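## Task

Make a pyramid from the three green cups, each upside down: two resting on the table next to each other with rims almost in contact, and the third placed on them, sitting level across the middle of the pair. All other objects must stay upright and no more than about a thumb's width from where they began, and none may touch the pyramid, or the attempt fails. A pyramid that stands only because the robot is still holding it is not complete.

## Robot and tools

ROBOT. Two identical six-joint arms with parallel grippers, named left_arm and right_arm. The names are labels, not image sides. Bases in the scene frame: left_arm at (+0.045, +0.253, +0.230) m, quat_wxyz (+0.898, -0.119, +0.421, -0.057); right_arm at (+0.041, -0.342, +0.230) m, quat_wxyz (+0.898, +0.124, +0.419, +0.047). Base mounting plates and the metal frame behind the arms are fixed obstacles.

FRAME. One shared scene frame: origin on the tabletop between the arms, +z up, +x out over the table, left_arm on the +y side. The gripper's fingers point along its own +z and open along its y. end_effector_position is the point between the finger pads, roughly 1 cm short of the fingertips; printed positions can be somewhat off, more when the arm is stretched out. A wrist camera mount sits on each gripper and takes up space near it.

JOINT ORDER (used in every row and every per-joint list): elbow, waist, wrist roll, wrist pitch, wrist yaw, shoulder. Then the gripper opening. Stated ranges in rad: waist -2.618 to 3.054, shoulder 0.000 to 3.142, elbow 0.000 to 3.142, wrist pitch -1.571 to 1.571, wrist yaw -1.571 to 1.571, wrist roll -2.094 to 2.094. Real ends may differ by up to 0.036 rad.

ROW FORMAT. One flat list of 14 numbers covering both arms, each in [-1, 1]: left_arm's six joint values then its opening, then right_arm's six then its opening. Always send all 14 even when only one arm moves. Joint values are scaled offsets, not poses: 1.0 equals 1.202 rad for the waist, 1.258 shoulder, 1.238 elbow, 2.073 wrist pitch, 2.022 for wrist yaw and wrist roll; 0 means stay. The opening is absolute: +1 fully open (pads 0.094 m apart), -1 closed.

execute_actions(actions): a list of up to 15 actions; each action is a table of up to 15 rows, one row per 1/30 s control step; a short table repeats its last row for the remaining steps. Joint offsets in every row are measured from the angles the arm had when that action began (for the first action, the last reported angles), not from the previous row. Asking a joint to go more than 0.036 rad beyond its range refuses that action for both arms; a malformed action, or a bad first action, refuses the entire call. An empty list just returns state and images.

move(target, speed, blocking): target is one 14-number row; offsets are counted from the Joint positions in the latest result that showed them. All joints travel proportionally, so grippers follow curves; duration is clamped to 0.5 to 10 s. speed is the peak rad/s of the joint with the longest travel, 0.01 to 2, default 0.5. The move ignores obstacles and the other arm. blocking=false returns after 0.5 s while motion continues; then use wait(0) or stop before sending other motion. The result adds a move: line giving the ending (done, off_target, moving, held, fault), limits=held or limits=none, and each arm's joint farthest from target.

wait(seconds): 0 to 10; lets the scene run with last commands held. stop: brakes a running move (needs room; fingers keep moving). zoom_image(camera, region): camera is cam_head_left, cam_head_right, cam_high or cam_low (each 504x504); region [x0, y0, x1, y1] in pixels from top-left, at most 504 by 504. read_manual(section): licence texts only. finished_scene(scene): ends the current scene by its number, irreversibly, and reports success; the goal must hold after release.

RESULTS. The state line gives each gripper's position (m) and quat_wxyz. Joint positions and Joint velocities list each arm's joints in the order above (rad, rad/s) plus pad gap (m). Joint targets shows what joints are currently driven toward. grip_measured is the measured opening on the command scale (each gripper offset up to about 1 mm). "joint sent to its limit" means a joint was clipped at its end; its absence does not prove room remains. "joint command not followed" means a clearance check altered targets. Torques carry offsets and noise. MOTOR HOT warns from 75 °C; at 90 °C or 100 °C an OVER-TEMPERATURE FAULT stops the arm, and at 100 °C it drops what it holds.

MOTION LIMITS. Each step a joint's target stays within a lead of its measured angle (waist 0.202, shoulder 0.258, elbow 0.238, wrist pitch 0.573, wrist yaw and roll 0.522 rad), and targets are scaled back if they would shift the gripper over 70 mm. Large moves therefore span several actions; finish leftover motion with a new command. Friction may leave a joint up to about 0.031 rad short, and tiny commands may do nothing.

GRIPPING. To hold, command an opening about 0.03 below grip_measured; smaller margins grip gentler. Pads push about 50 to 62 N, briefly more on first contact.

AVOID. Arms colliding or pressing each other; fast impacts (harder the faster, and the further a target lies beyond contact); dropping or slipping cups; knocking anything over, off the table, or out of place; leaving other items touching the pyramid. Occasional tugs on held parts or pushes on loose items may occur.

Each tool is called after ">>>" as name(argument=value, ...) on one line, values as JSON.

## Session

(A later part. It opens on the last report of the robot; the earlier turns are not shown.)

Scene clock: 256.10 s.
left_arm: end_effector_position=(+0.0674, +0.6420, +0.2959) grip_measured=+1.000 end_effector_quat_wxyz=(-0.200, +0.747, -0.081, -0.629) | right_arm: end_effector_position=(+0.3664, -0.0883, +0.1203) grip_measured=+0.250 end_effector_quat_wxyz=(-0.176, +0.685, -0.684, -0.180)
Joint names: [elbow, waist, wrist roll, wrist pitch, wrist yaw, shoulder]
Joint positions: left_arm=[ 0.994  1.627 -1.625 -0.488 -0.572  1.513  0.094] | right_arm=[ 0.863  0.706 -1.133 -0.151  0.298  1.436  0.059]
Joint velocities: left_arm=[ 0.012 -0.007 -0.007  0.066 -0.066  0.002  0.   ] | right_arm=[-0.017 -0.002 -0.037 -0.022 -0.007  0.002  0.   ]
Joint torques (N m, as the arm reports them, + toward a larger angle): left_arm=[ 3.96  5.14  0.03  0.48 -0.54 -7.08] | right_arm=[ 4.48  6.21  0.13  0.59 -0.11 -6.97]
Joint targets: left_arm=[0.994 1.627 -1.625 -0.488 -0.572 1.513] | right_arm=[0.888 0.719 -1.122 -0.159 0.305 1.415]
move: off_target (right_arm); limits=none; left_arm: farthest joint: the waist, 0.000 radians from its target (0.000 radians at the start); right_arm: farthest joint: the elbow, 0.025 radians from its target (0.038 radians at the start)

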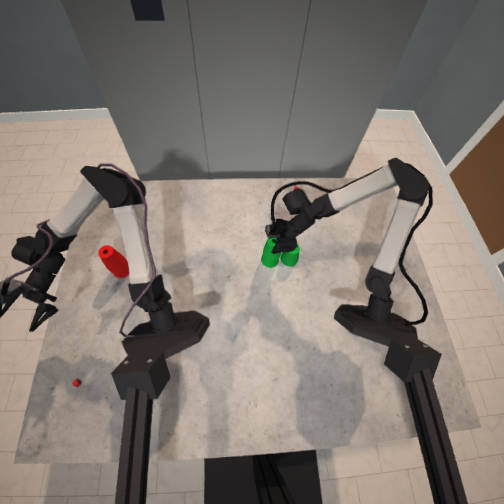

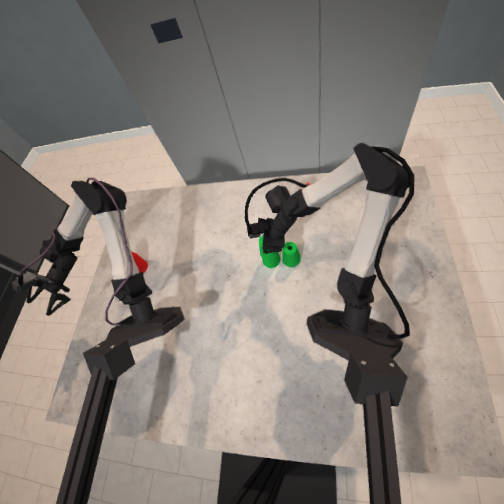

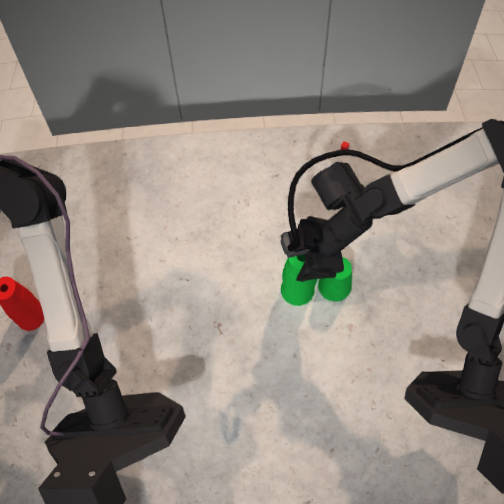

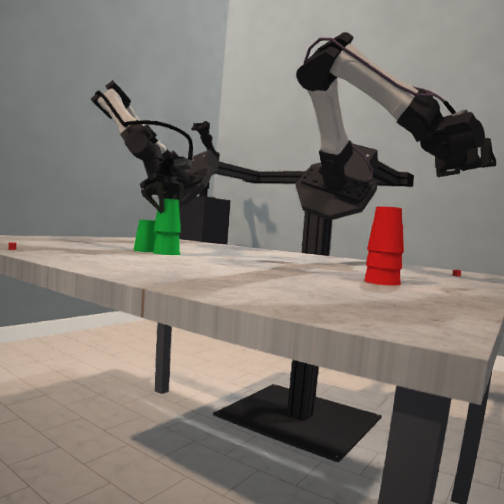

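>>> move(target=[0,0,0,0,0,0,1,0.06,0.111,0.046,-0.085,0.048,-0.091,0.215], speed=0.15)

>>> zoom_image(camera="cam_low", region=[85,110,265,270])

Scene clock: 261.87 s.
left_arm: end_effector_position=(+0.0674, +0.6420, +0.2959) grip_measured=+1.000 end_effector_quat_wxyz=(-0.200, +0.747, -0.081, -0.629) | right_arm: end_effector_position=(+0.3668, -0.0882, +0.1668) grip_measured=+0.250 end_effector_quat_wxyz=(-0.177, +0.685, -0.683, -0.180)
Joint names: [elbow, waist, wrist roll, wrist pitch, wrist yaw, shoulder]
Joint positions: left_arm=[ 0.994  1.627 -1.625 -0.488 -0.572  1.513  0.094] | right_arm=[ 0.911  0.827 -1.05  -0.32   0.387  1.342  0.059]
Joint velocities: left_arm=[-0.007  0.007 -0.066 -0.081 -0.007  0.002  0.   ] | right_arm=[-0.007 -0.022 -0.051 -0.037 -0.037 -0.022  0.001]
Joint torques (N m, as the arm reports them, + toward a larger angle): left_arm=[ 3.89  5.19  0.04  0.46 -0.53 -7.11] | right_arm=[ 5.05  6.    0.14  0.66 -0.09 -6.2 ]
Joint targets: left_arm=[0.994 1.627 -1.625 -0.488 -0.572 1.513] | right_arm=[0.937 0.840 -1.040 -0.327 0.395 1.322]
move: off_target (right_arm); limits=none; left_arm: farthest joint: the waist, 0.000 radians from its target (0.000 radians at the start); right_arm: farthest joint: the elbow, 0.026 radians from its target (0.075 radians at the start)

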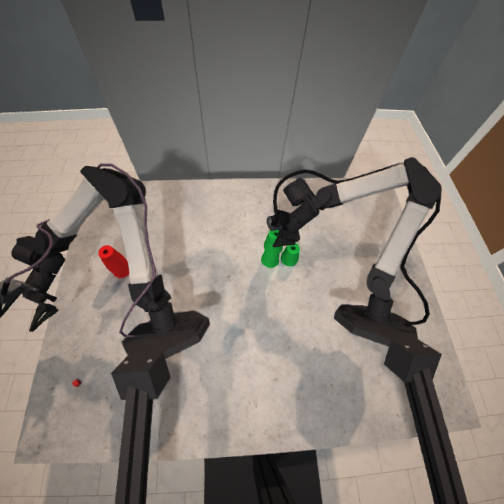

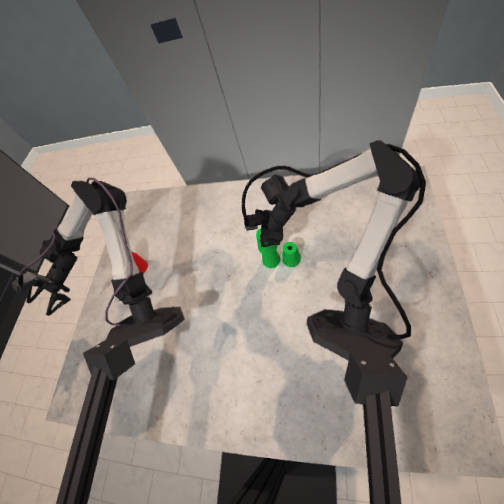

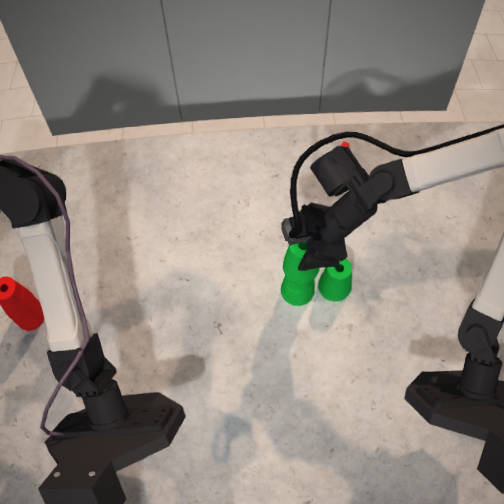

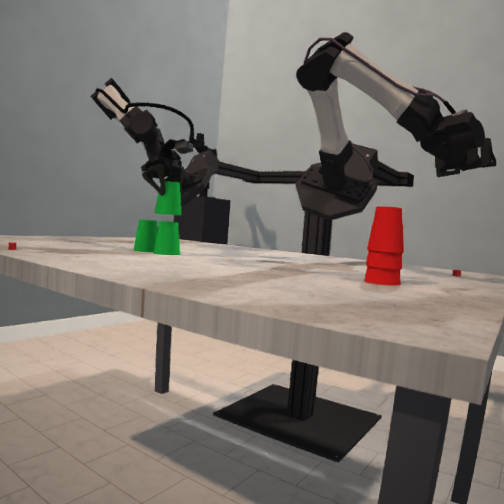

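Region (85, 110, 265, 270) of cam_low's 504x504 image, scaled by 2.800, with more detail than that image has.

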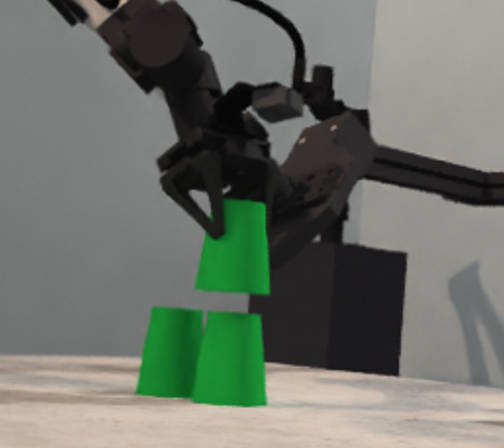

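>>> move(target=[0,0,0,0,0,0,1,-0.074,-0.082,-0.038,-0.023,-0.045,-0.126,0.215], speed=0.18)

>>> zoom_image(camera="cam_low", region=[85,110,265,270])

>>> zoom_image(camera="cam_high", region=[250,190,410,340])

Scene clock: 274.57 s.
left_arm: end_effector_position=(+0.0674, +0.6420, +0.2959) grip_measured=+1.000 end_effector_quat_wxyz=(-0.200, +0.747, -0.081, -0.629) | right_arm: end_effector_position=(+0.3682, -0.1265, +0.1660) grip_measured=+0.250 end_effector_quat_wxyz=(-0.179, +0.684, -0.683, -0.182)
Joint names: [elbow, waist, wrist roll, wrist pitch, wrist yaw, shoulder]
Joint positions: left_arm=[ 0.994  1.627 -1.625 -0.488 -0.572  1.513  0.094] | right_arm=[ 0.84   0.733 -1.117 -0.36   0.313  1.205  0.059]
Joint velocities: left_arm=[ 0.017 -0.002  0.022  0.081 -0.007  0.022  0.   ] | right_arm=[ 0.012 -0.007 -0.022  0.022 -0.051  0.007  0.   ]
Joint torques (N m, as the arm reports them, + toward a larger angle): left_arm=[ 3.98  5.12  0.04  0.47 -0.53 -7.15] | right_arm=[ 1.76  3.34 -0.06  0.62 -0.32 -6.04]
Joint targets: left_arm=[0.994 1.627 -1.625 -0.488 -0.572 1.513] | right_arm=[0.819 0.728 -1.127 -0.367 0.296 1.184]
move: off_target (right_arm); limits=none; left_arm: farthest joint: the waist, 0.000 radians from its target (0.000 radians at the start); right_arm: farthest joint: the shoulder, 0.021 radians from its target (0.159 radians at the start)

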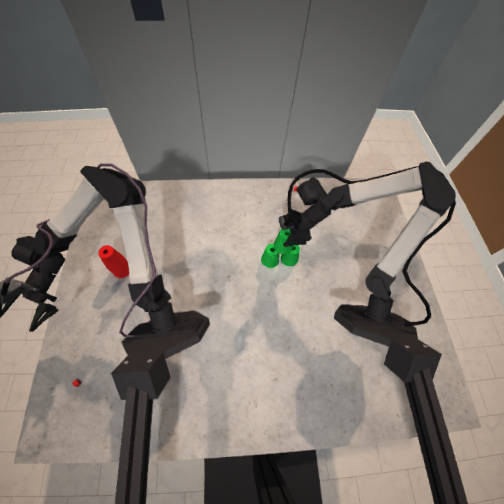

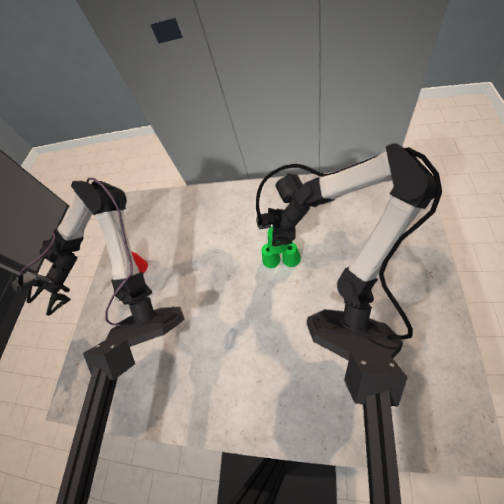

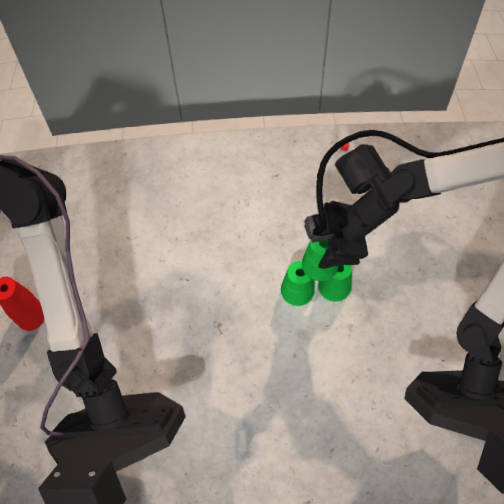

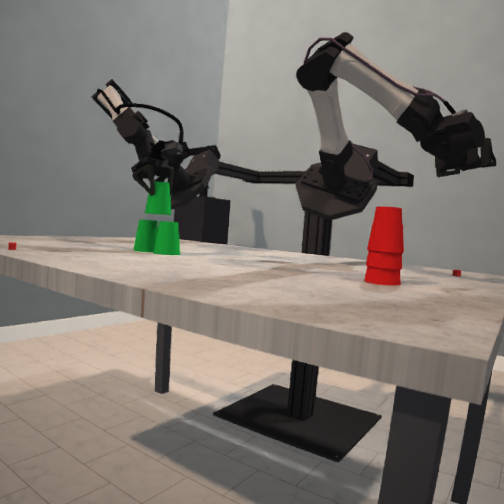

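Region (85, 110, 265, 270) of cam_low's 504x504 image, scaled by 2.800, with more detail than that image has.

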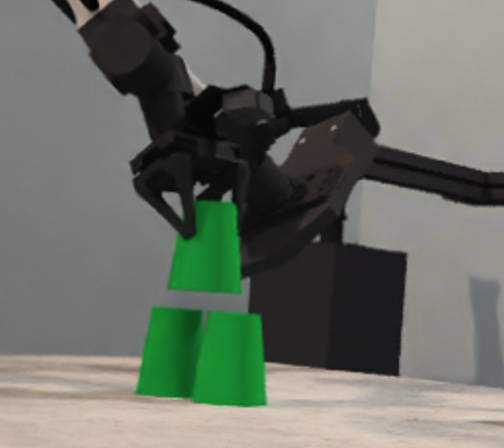

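Region (250, 190, 410, 340) of cam_high's 504x504 image, scaled by 3.150, with more detail than that image has; it fills the top 472 rows of this view, and the rest is white.

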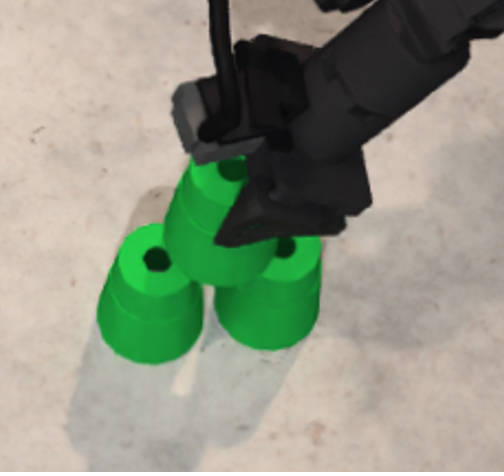

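>>> move(target=[0,0,0,0,0,0,1,-0.032,-0.038,-0.018,0.03,-0.021,0.029,0.215], speed=0.04)

>>> zoom_image(camera="cam_low", region=[85,110,265,270])

>>> zoom_image(camera="cam_high", region=[250,190,410,340])

Scene clock: 285.77 s.
left_arm: end_effector_position=(+0.0674, +0.6420, +0.2959) grip_measured=+1.000 end_effector_quat_wxyz=(-0.200, +0.747, -0.081, -0.629) | right_arm: end_effector_position=(+0.3692, -0.1290, +0.1541) grip_measured=+0.250 end_effector_quat_wxyz=(-0.179, +0.683, -0.685, -0.179)
Joint names: [elbow, waist, wrist roll, wrist pitch, wrist yaw, shoulder]
Joint positions: left_arm=[ 0.994  1.627 -1.625 -0.488 -0.572  1.513  0.094] | right_arm=[ 0.821  0.693 -1.143 -0.315  0.287  1.22   0.059]
Joint velocities: left_arm=[ 0.017 -0.007  0.037 -0.022 -0.007  0.002  0.   ] | right_arm=[-0.002 -0.007  0.022 -0.022 -0.007 -0.017  0.   ]
Joint torques (N m, as the arm reports them, + toward a larger angle): left_arm=[ 3.88  5.17  0.04  0.47 -0.53 -7.08] | right_arm=[ 1.66  3.3  -0.07  0.89 -0.32 -3.2 ]
Joint targets: left_arm=[0.994 1.627 -1.625 -0.488 -0.572 1.513] | right_arm=[0.800 0.687 -1.153 -0.298 0.270 1.241]
move: off_target (right_arm); limits=none; left_arm: farthest joint: the waist, 0.000 radians from its target (0.000 radians at the start); right_arm: farthest joint: the shoulder, 0.022 radians from its target (0.037 radians at the start)

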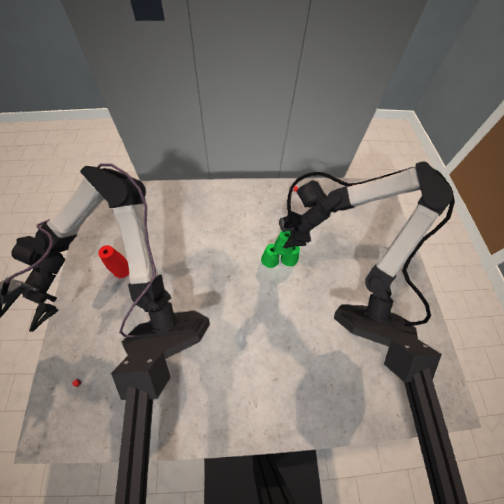

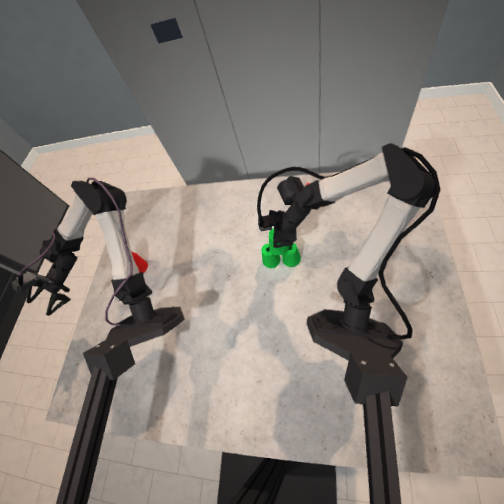

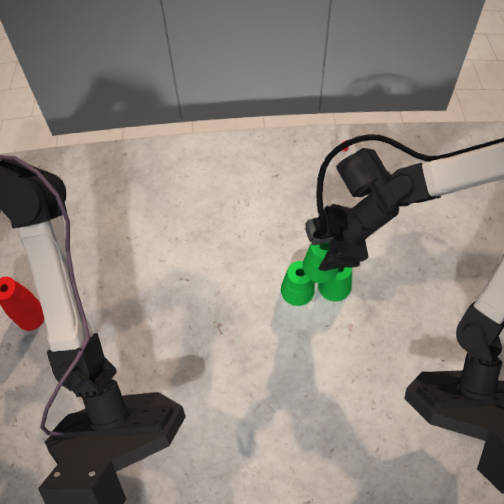

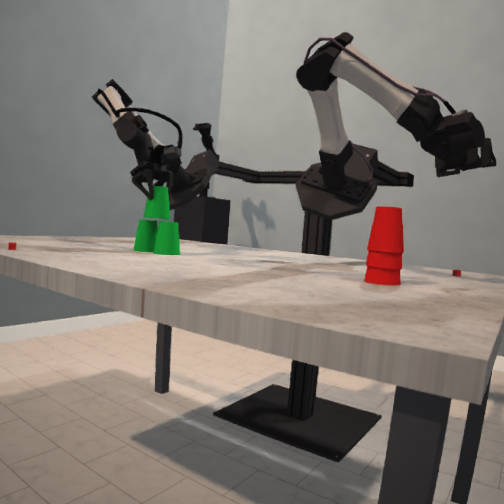

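Region (85, 110, 265, 270) of cam_low's 504x504 image, scaled by 2.800, with more detail than that image has.

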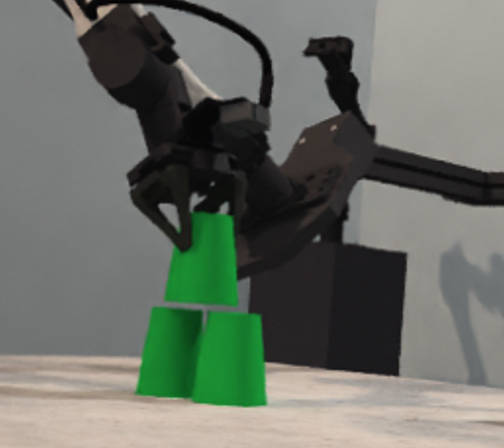

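Region (250, 190, 410, 340) of cam_high's 504x504 image, scaled by 3.150, with more detail than that image has; it fills the top 472 rows of this view, and the rest is white.

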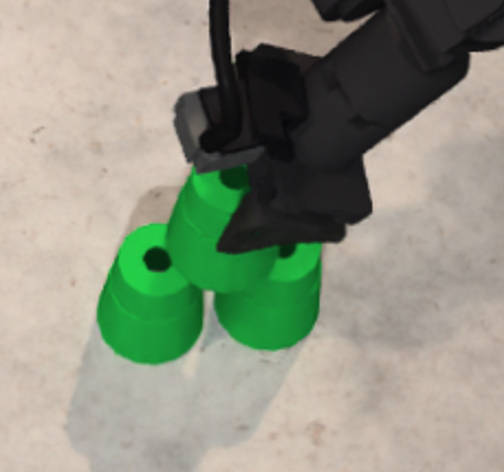

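>>> move(target=[0,0,0,0,0,0,1,-0.016,-0.003,-0.005,0.011,-0.008,0.028,0.215], speed=0.03)

>>> zoom_image(camera="cam_low", region=[85,110,265,270])

Scene clock: 291.87 s.
left_arm: end_effector_position=(+0.0674, +0.6420, +0.2959) grip_measured=+1.000 end_effector_quat_wxyz=(-0.200, +0.747, -0.081, -0.629) | right_arm: end_effector_position=(+0.3651, -0.1262, +0.1492) grip_measured=+0.250 end_effector_quat_wxyz=(-0.172, +0.687, -0.682, -0.182)
Joint names: [elbow, waist, wrist roll, wrist pitch, wrist yaw, shoulder]
Joint positions: left_arm=[ 0.994  1.627 -1.625 -0.488 -0.572  1.513  0.094] | right_arm=[ 0.821  0.693 -1.143 -0.309  0.287  1.243  0.059]
Joint velocities: left_arm=[ 0.002  0.002 -0.022 -0.007 -0.037 -0.032  0.   ] | right_arm=[-0.007 -0.017 -0.007 -0.022  0.007  0.002 -0.   ]
Joint torques (N m, as the arm reports them, + toward a larger angle): left_arm=[ 3.99  5.15  0.04  0.46 -0.51 -7.08] | right_arm=[ 1.61  3.54 -0.07  0.88 -0.32 -3.89]
Joint targets: left_arm=[0.994 1.627 -1.625 -0.488 -0.572 1.513] | right_arm=[0.801 0.689 -1.153 -0.292 0.271 1.255]
move: done; limits=none; left_arm: farthest joint: the waist, 0.000 radians from its target (0.000 radians at the start); right_arm: farthest joint: the elbow, 0.020 radians from its target (0.020 radians at the start)

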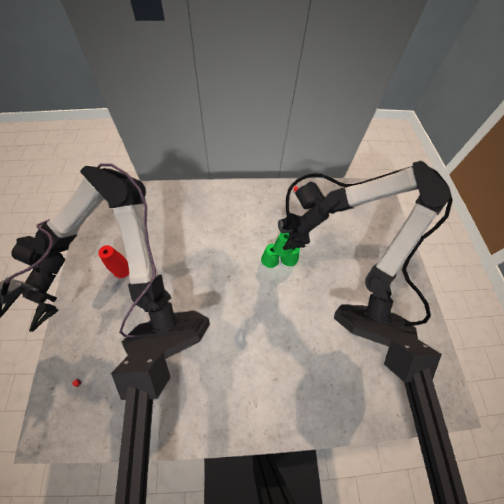

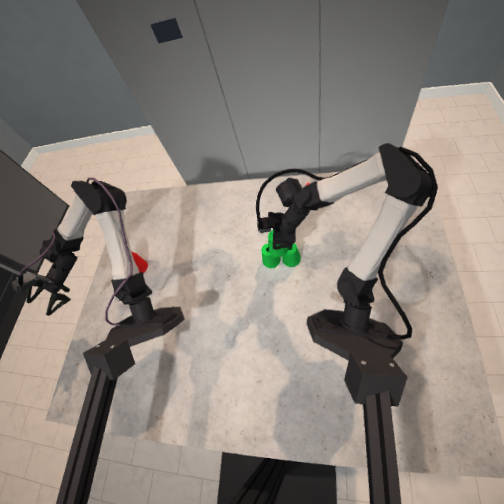

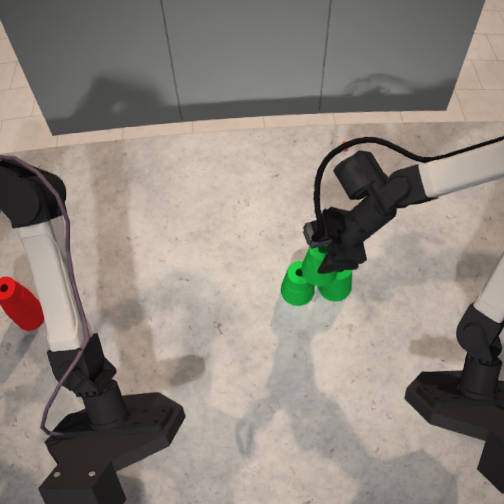

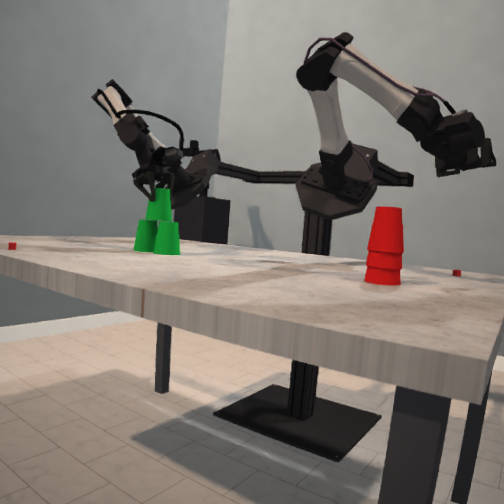

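Region (85, 110, 265, 270) of cam_low's 504x504 image, scaled by 2.800, with more detail than that image has.

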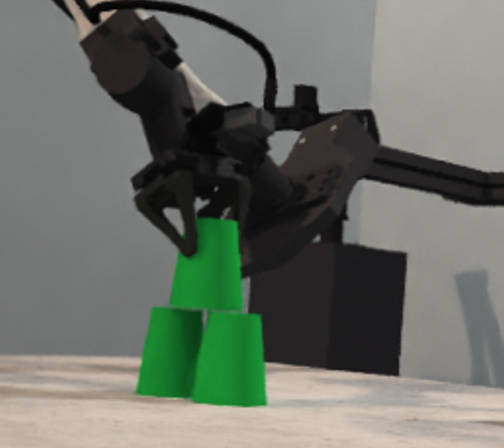

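>>> execute_actions(actions=[[[0,0,0,0,0,0,1,0,0,0,0,0,0,0.23],[0,0,0,0,0,0,1,0,0,0,0,0,0,0.23],[0,0,0,0,0,0,1,0,0,0,0,0,0,0.25],[0,0,0,0,0,0,1,0,0,0,0,0,0,0.25],[0,0,0,0,0,0,1,0,0,0,0,0,0,0.28],[0,0,0,0,0,0,1,0,0,0,0,0,0,0.28],[0,0,0,0,0,0,1,0,0,0,0,0,0,0.28],[0,0,0,0,0,0,1,0,0,0,0,0,0,0.32],[0,0,0,0,0,0,1,0,0,0,0,0,0,0.32],[0,0,0,0,0,0,1,0,0,0,0,0,0,0.4],[0,0,0,0,0,0,1,0,0,0,0,0,0,0.4],[0,0,0,0,0,0,1,0,0,0,0,0,0,0.6],[0,0,0,0,0,0,1,0,0,0,0,0,0,0.6],[0,0,0,0,0,0,1,0,0,0,0,0,0,1]],[[0,0,0,0,0,0,1,0,0,0,0,0,0,1]]])

>>> zoom_image(camera="cam_low", region=[85,110,265,270])

Scene clock: 302.13 s.
left_arm: end_effector_position=(+0.0674, +0.6420, +0.2959) grip_measured=+1.000 end_effector_quat_wxyz=(-0.200, +0.747, -0.081, -0.629) | right_arm: end_effector_position=(+0.3652, -0.1261, +0.1492) grip_measured=+1.000 end_effector_quat_wxyz=(-0.173, +0.687, -0.682, -0.182)
Joint names: [elbow, waist, wrist roll, wrist pitch, wrist yaw, shoulder]
Joint positions: left_arm=[ 0.994  1.627 -1.625 -0.488 -0.572  1.513  0.094] | right_arm=[ 0.821  0.693 -1.143 -0.308  0.287  1.243  0.094]
Joint velocities: left_arm=[-0.002  0.007 -0.066 -0.051  0.051 -0.007  0.   ] | right_arm=[-0.002 -0.007 -0.022 -0.007 -0.022  0.012  0.   ]
Joint torques (N m, as the arm reports them, + toward a larger angle): left_arm=[ 3.9   5.18  0.03  0.48 -0.53 -7.12] | right_arm=[ 3.04  3.91  0.04  0.67 -0.17 -4.79]
Joint targets: left_arm=[0.994 1.627 -1.625 -0.488 -0.572 1.513] | right_arm=[0.821 0.693 -1.143 -0.308 0.287 1.243]

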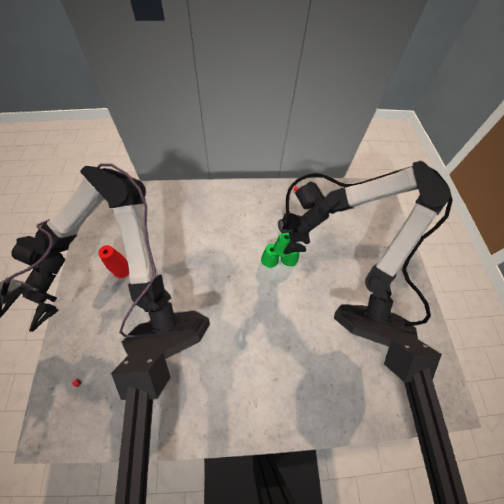

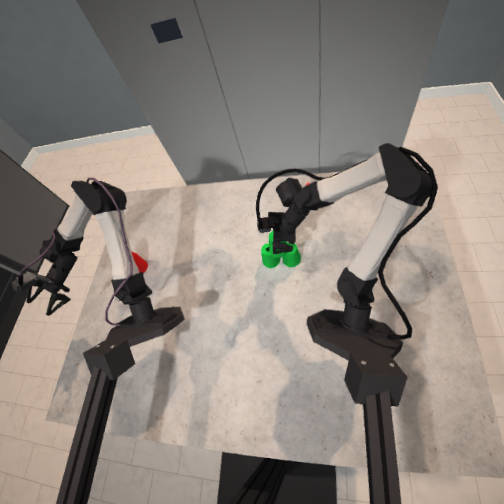

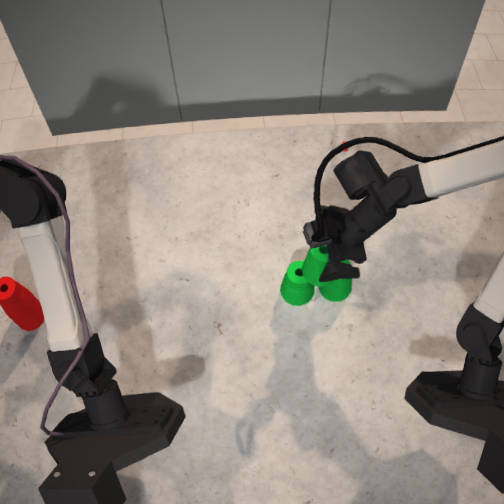

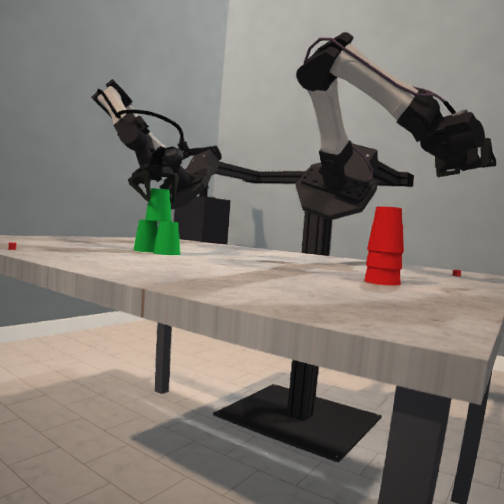

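Region (85, 110, 265, 270) of cam_low's 504x504 image, scaled by 2.800, with more detail than that image has.

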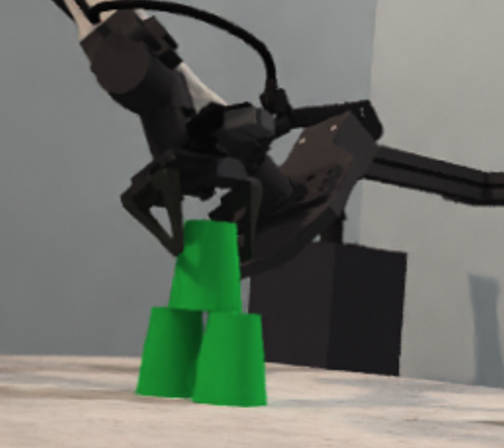

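>>> move(target=[0,0,0,0,0,0,1,0.015,0.01,0.003,-0.112,0,-0.2,1], speed=0.3)

>>> zoom_image(camera="cam_low", region=[85,110,265,270])

>>> zoom_image(camera="cam_high", region=[250,120,410,340])

Scene clock: 312.70 s.
left_arm: end_effector_position=(+0.0674, +0.6420, +0.2959) grip_measured=+1.000 end_effector_quat_wxyz=(-0.200, +0.747, -0.081, -0.629) | right_arm: end_effector_position=(+0.3660, -0.1705, +0.1906) grip_measured=+1.000 end_effector_quat_wxyz=(-0.177, +0.684, -0.684, -0.180)
Joint names: [elbow, waist, wrist roll, wrist pitch, wrist yaw, shoulder]
Joint positions: left_arm=[ 0.994  1.627 -1.625 -0.488 -0.572  1.513  0.094] | right_arm=[ 0.821  0.693 -1.143 -0.531  0.287  1.008  0.094]
Joint velocities: left_arm=[-0.017 -0.012 -0.007 -0.066 -0.007 -0.012  0.   ] | right_arm=[-0.002 -0.002 -0.022 -0.022  0.007 -0.002  0.   ]
Joint torques (N m, as the arm reports them, + toward a larger angle): left_arm=[ 3.97  5.12  0.03  0.48 -0.52 -7.14] | right_arm=[ 4.9   3.69  0.1   0.57 -0.18 -5.16]
Joint targets: left_arm=[0.994 1.627 -1.625 -0.488 -0.572 1.513] | right_arm=[0.839 0.705 -1.137 -0.540 0.287 0.991]
move: done; limits=none; left_arm: farthest joint: the waist, 0.000 radians from its target (0.000 radians at the start); right_arm: farthest joint: the elbow, 0.019 radians from its target (0.019 radians at the start)

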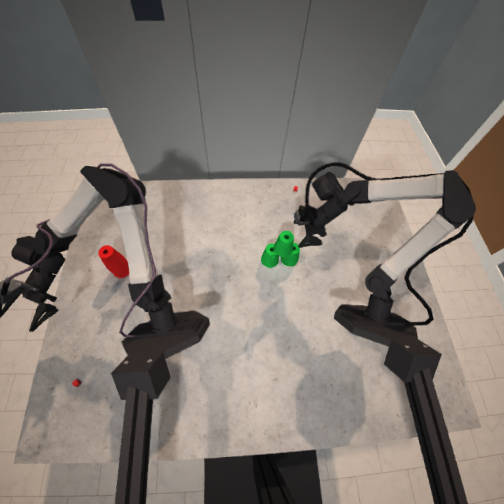

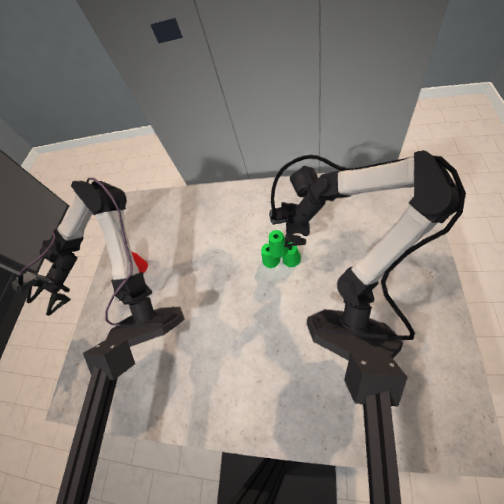

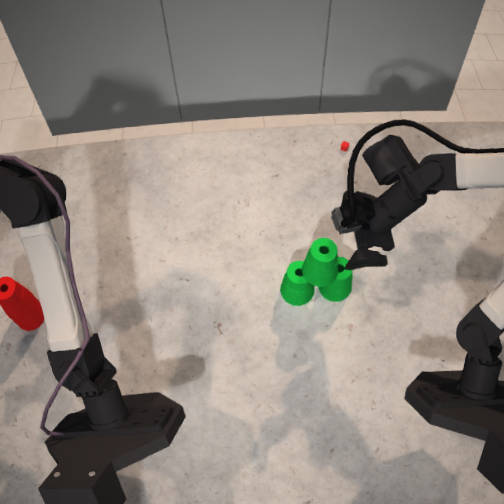

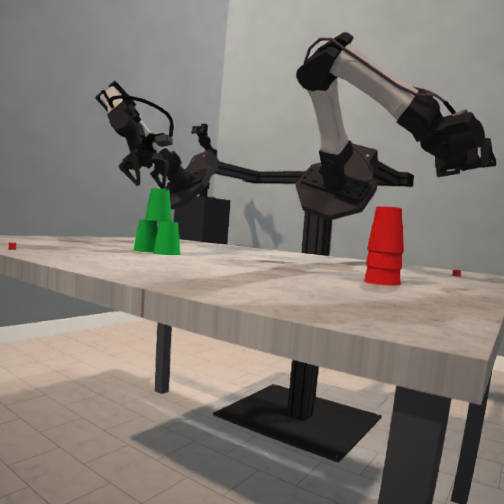

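Region (85, 110, 265, 270) of cam_low's 504x504 image, scaled by 2.800, with more detail than that image has.

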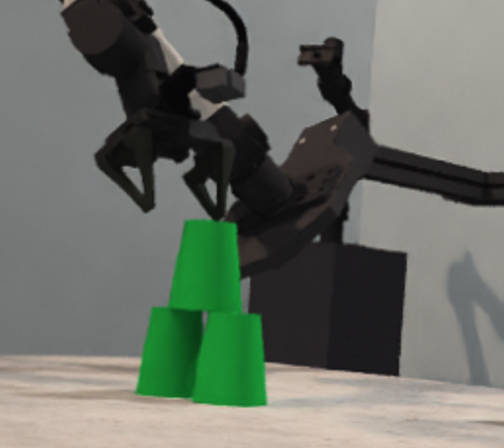

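Region (250, 120, 410, 340) of cam_high's 504x504 image, scaled by 2.291, with more detail than that image has; it fills the left 367 columns of this view, and the rest is white.

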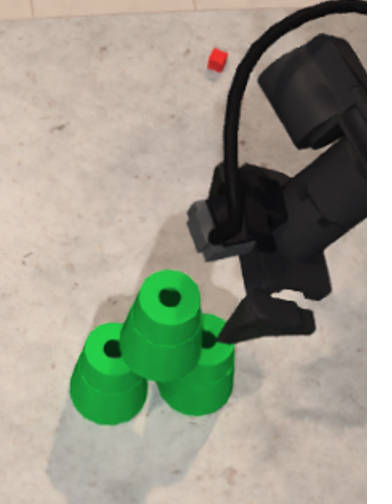

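The pyramid is standing, level and centred, and the gripper is clear of it.

>>> finished_scene(scene=2)

The scene is finished: the task was done.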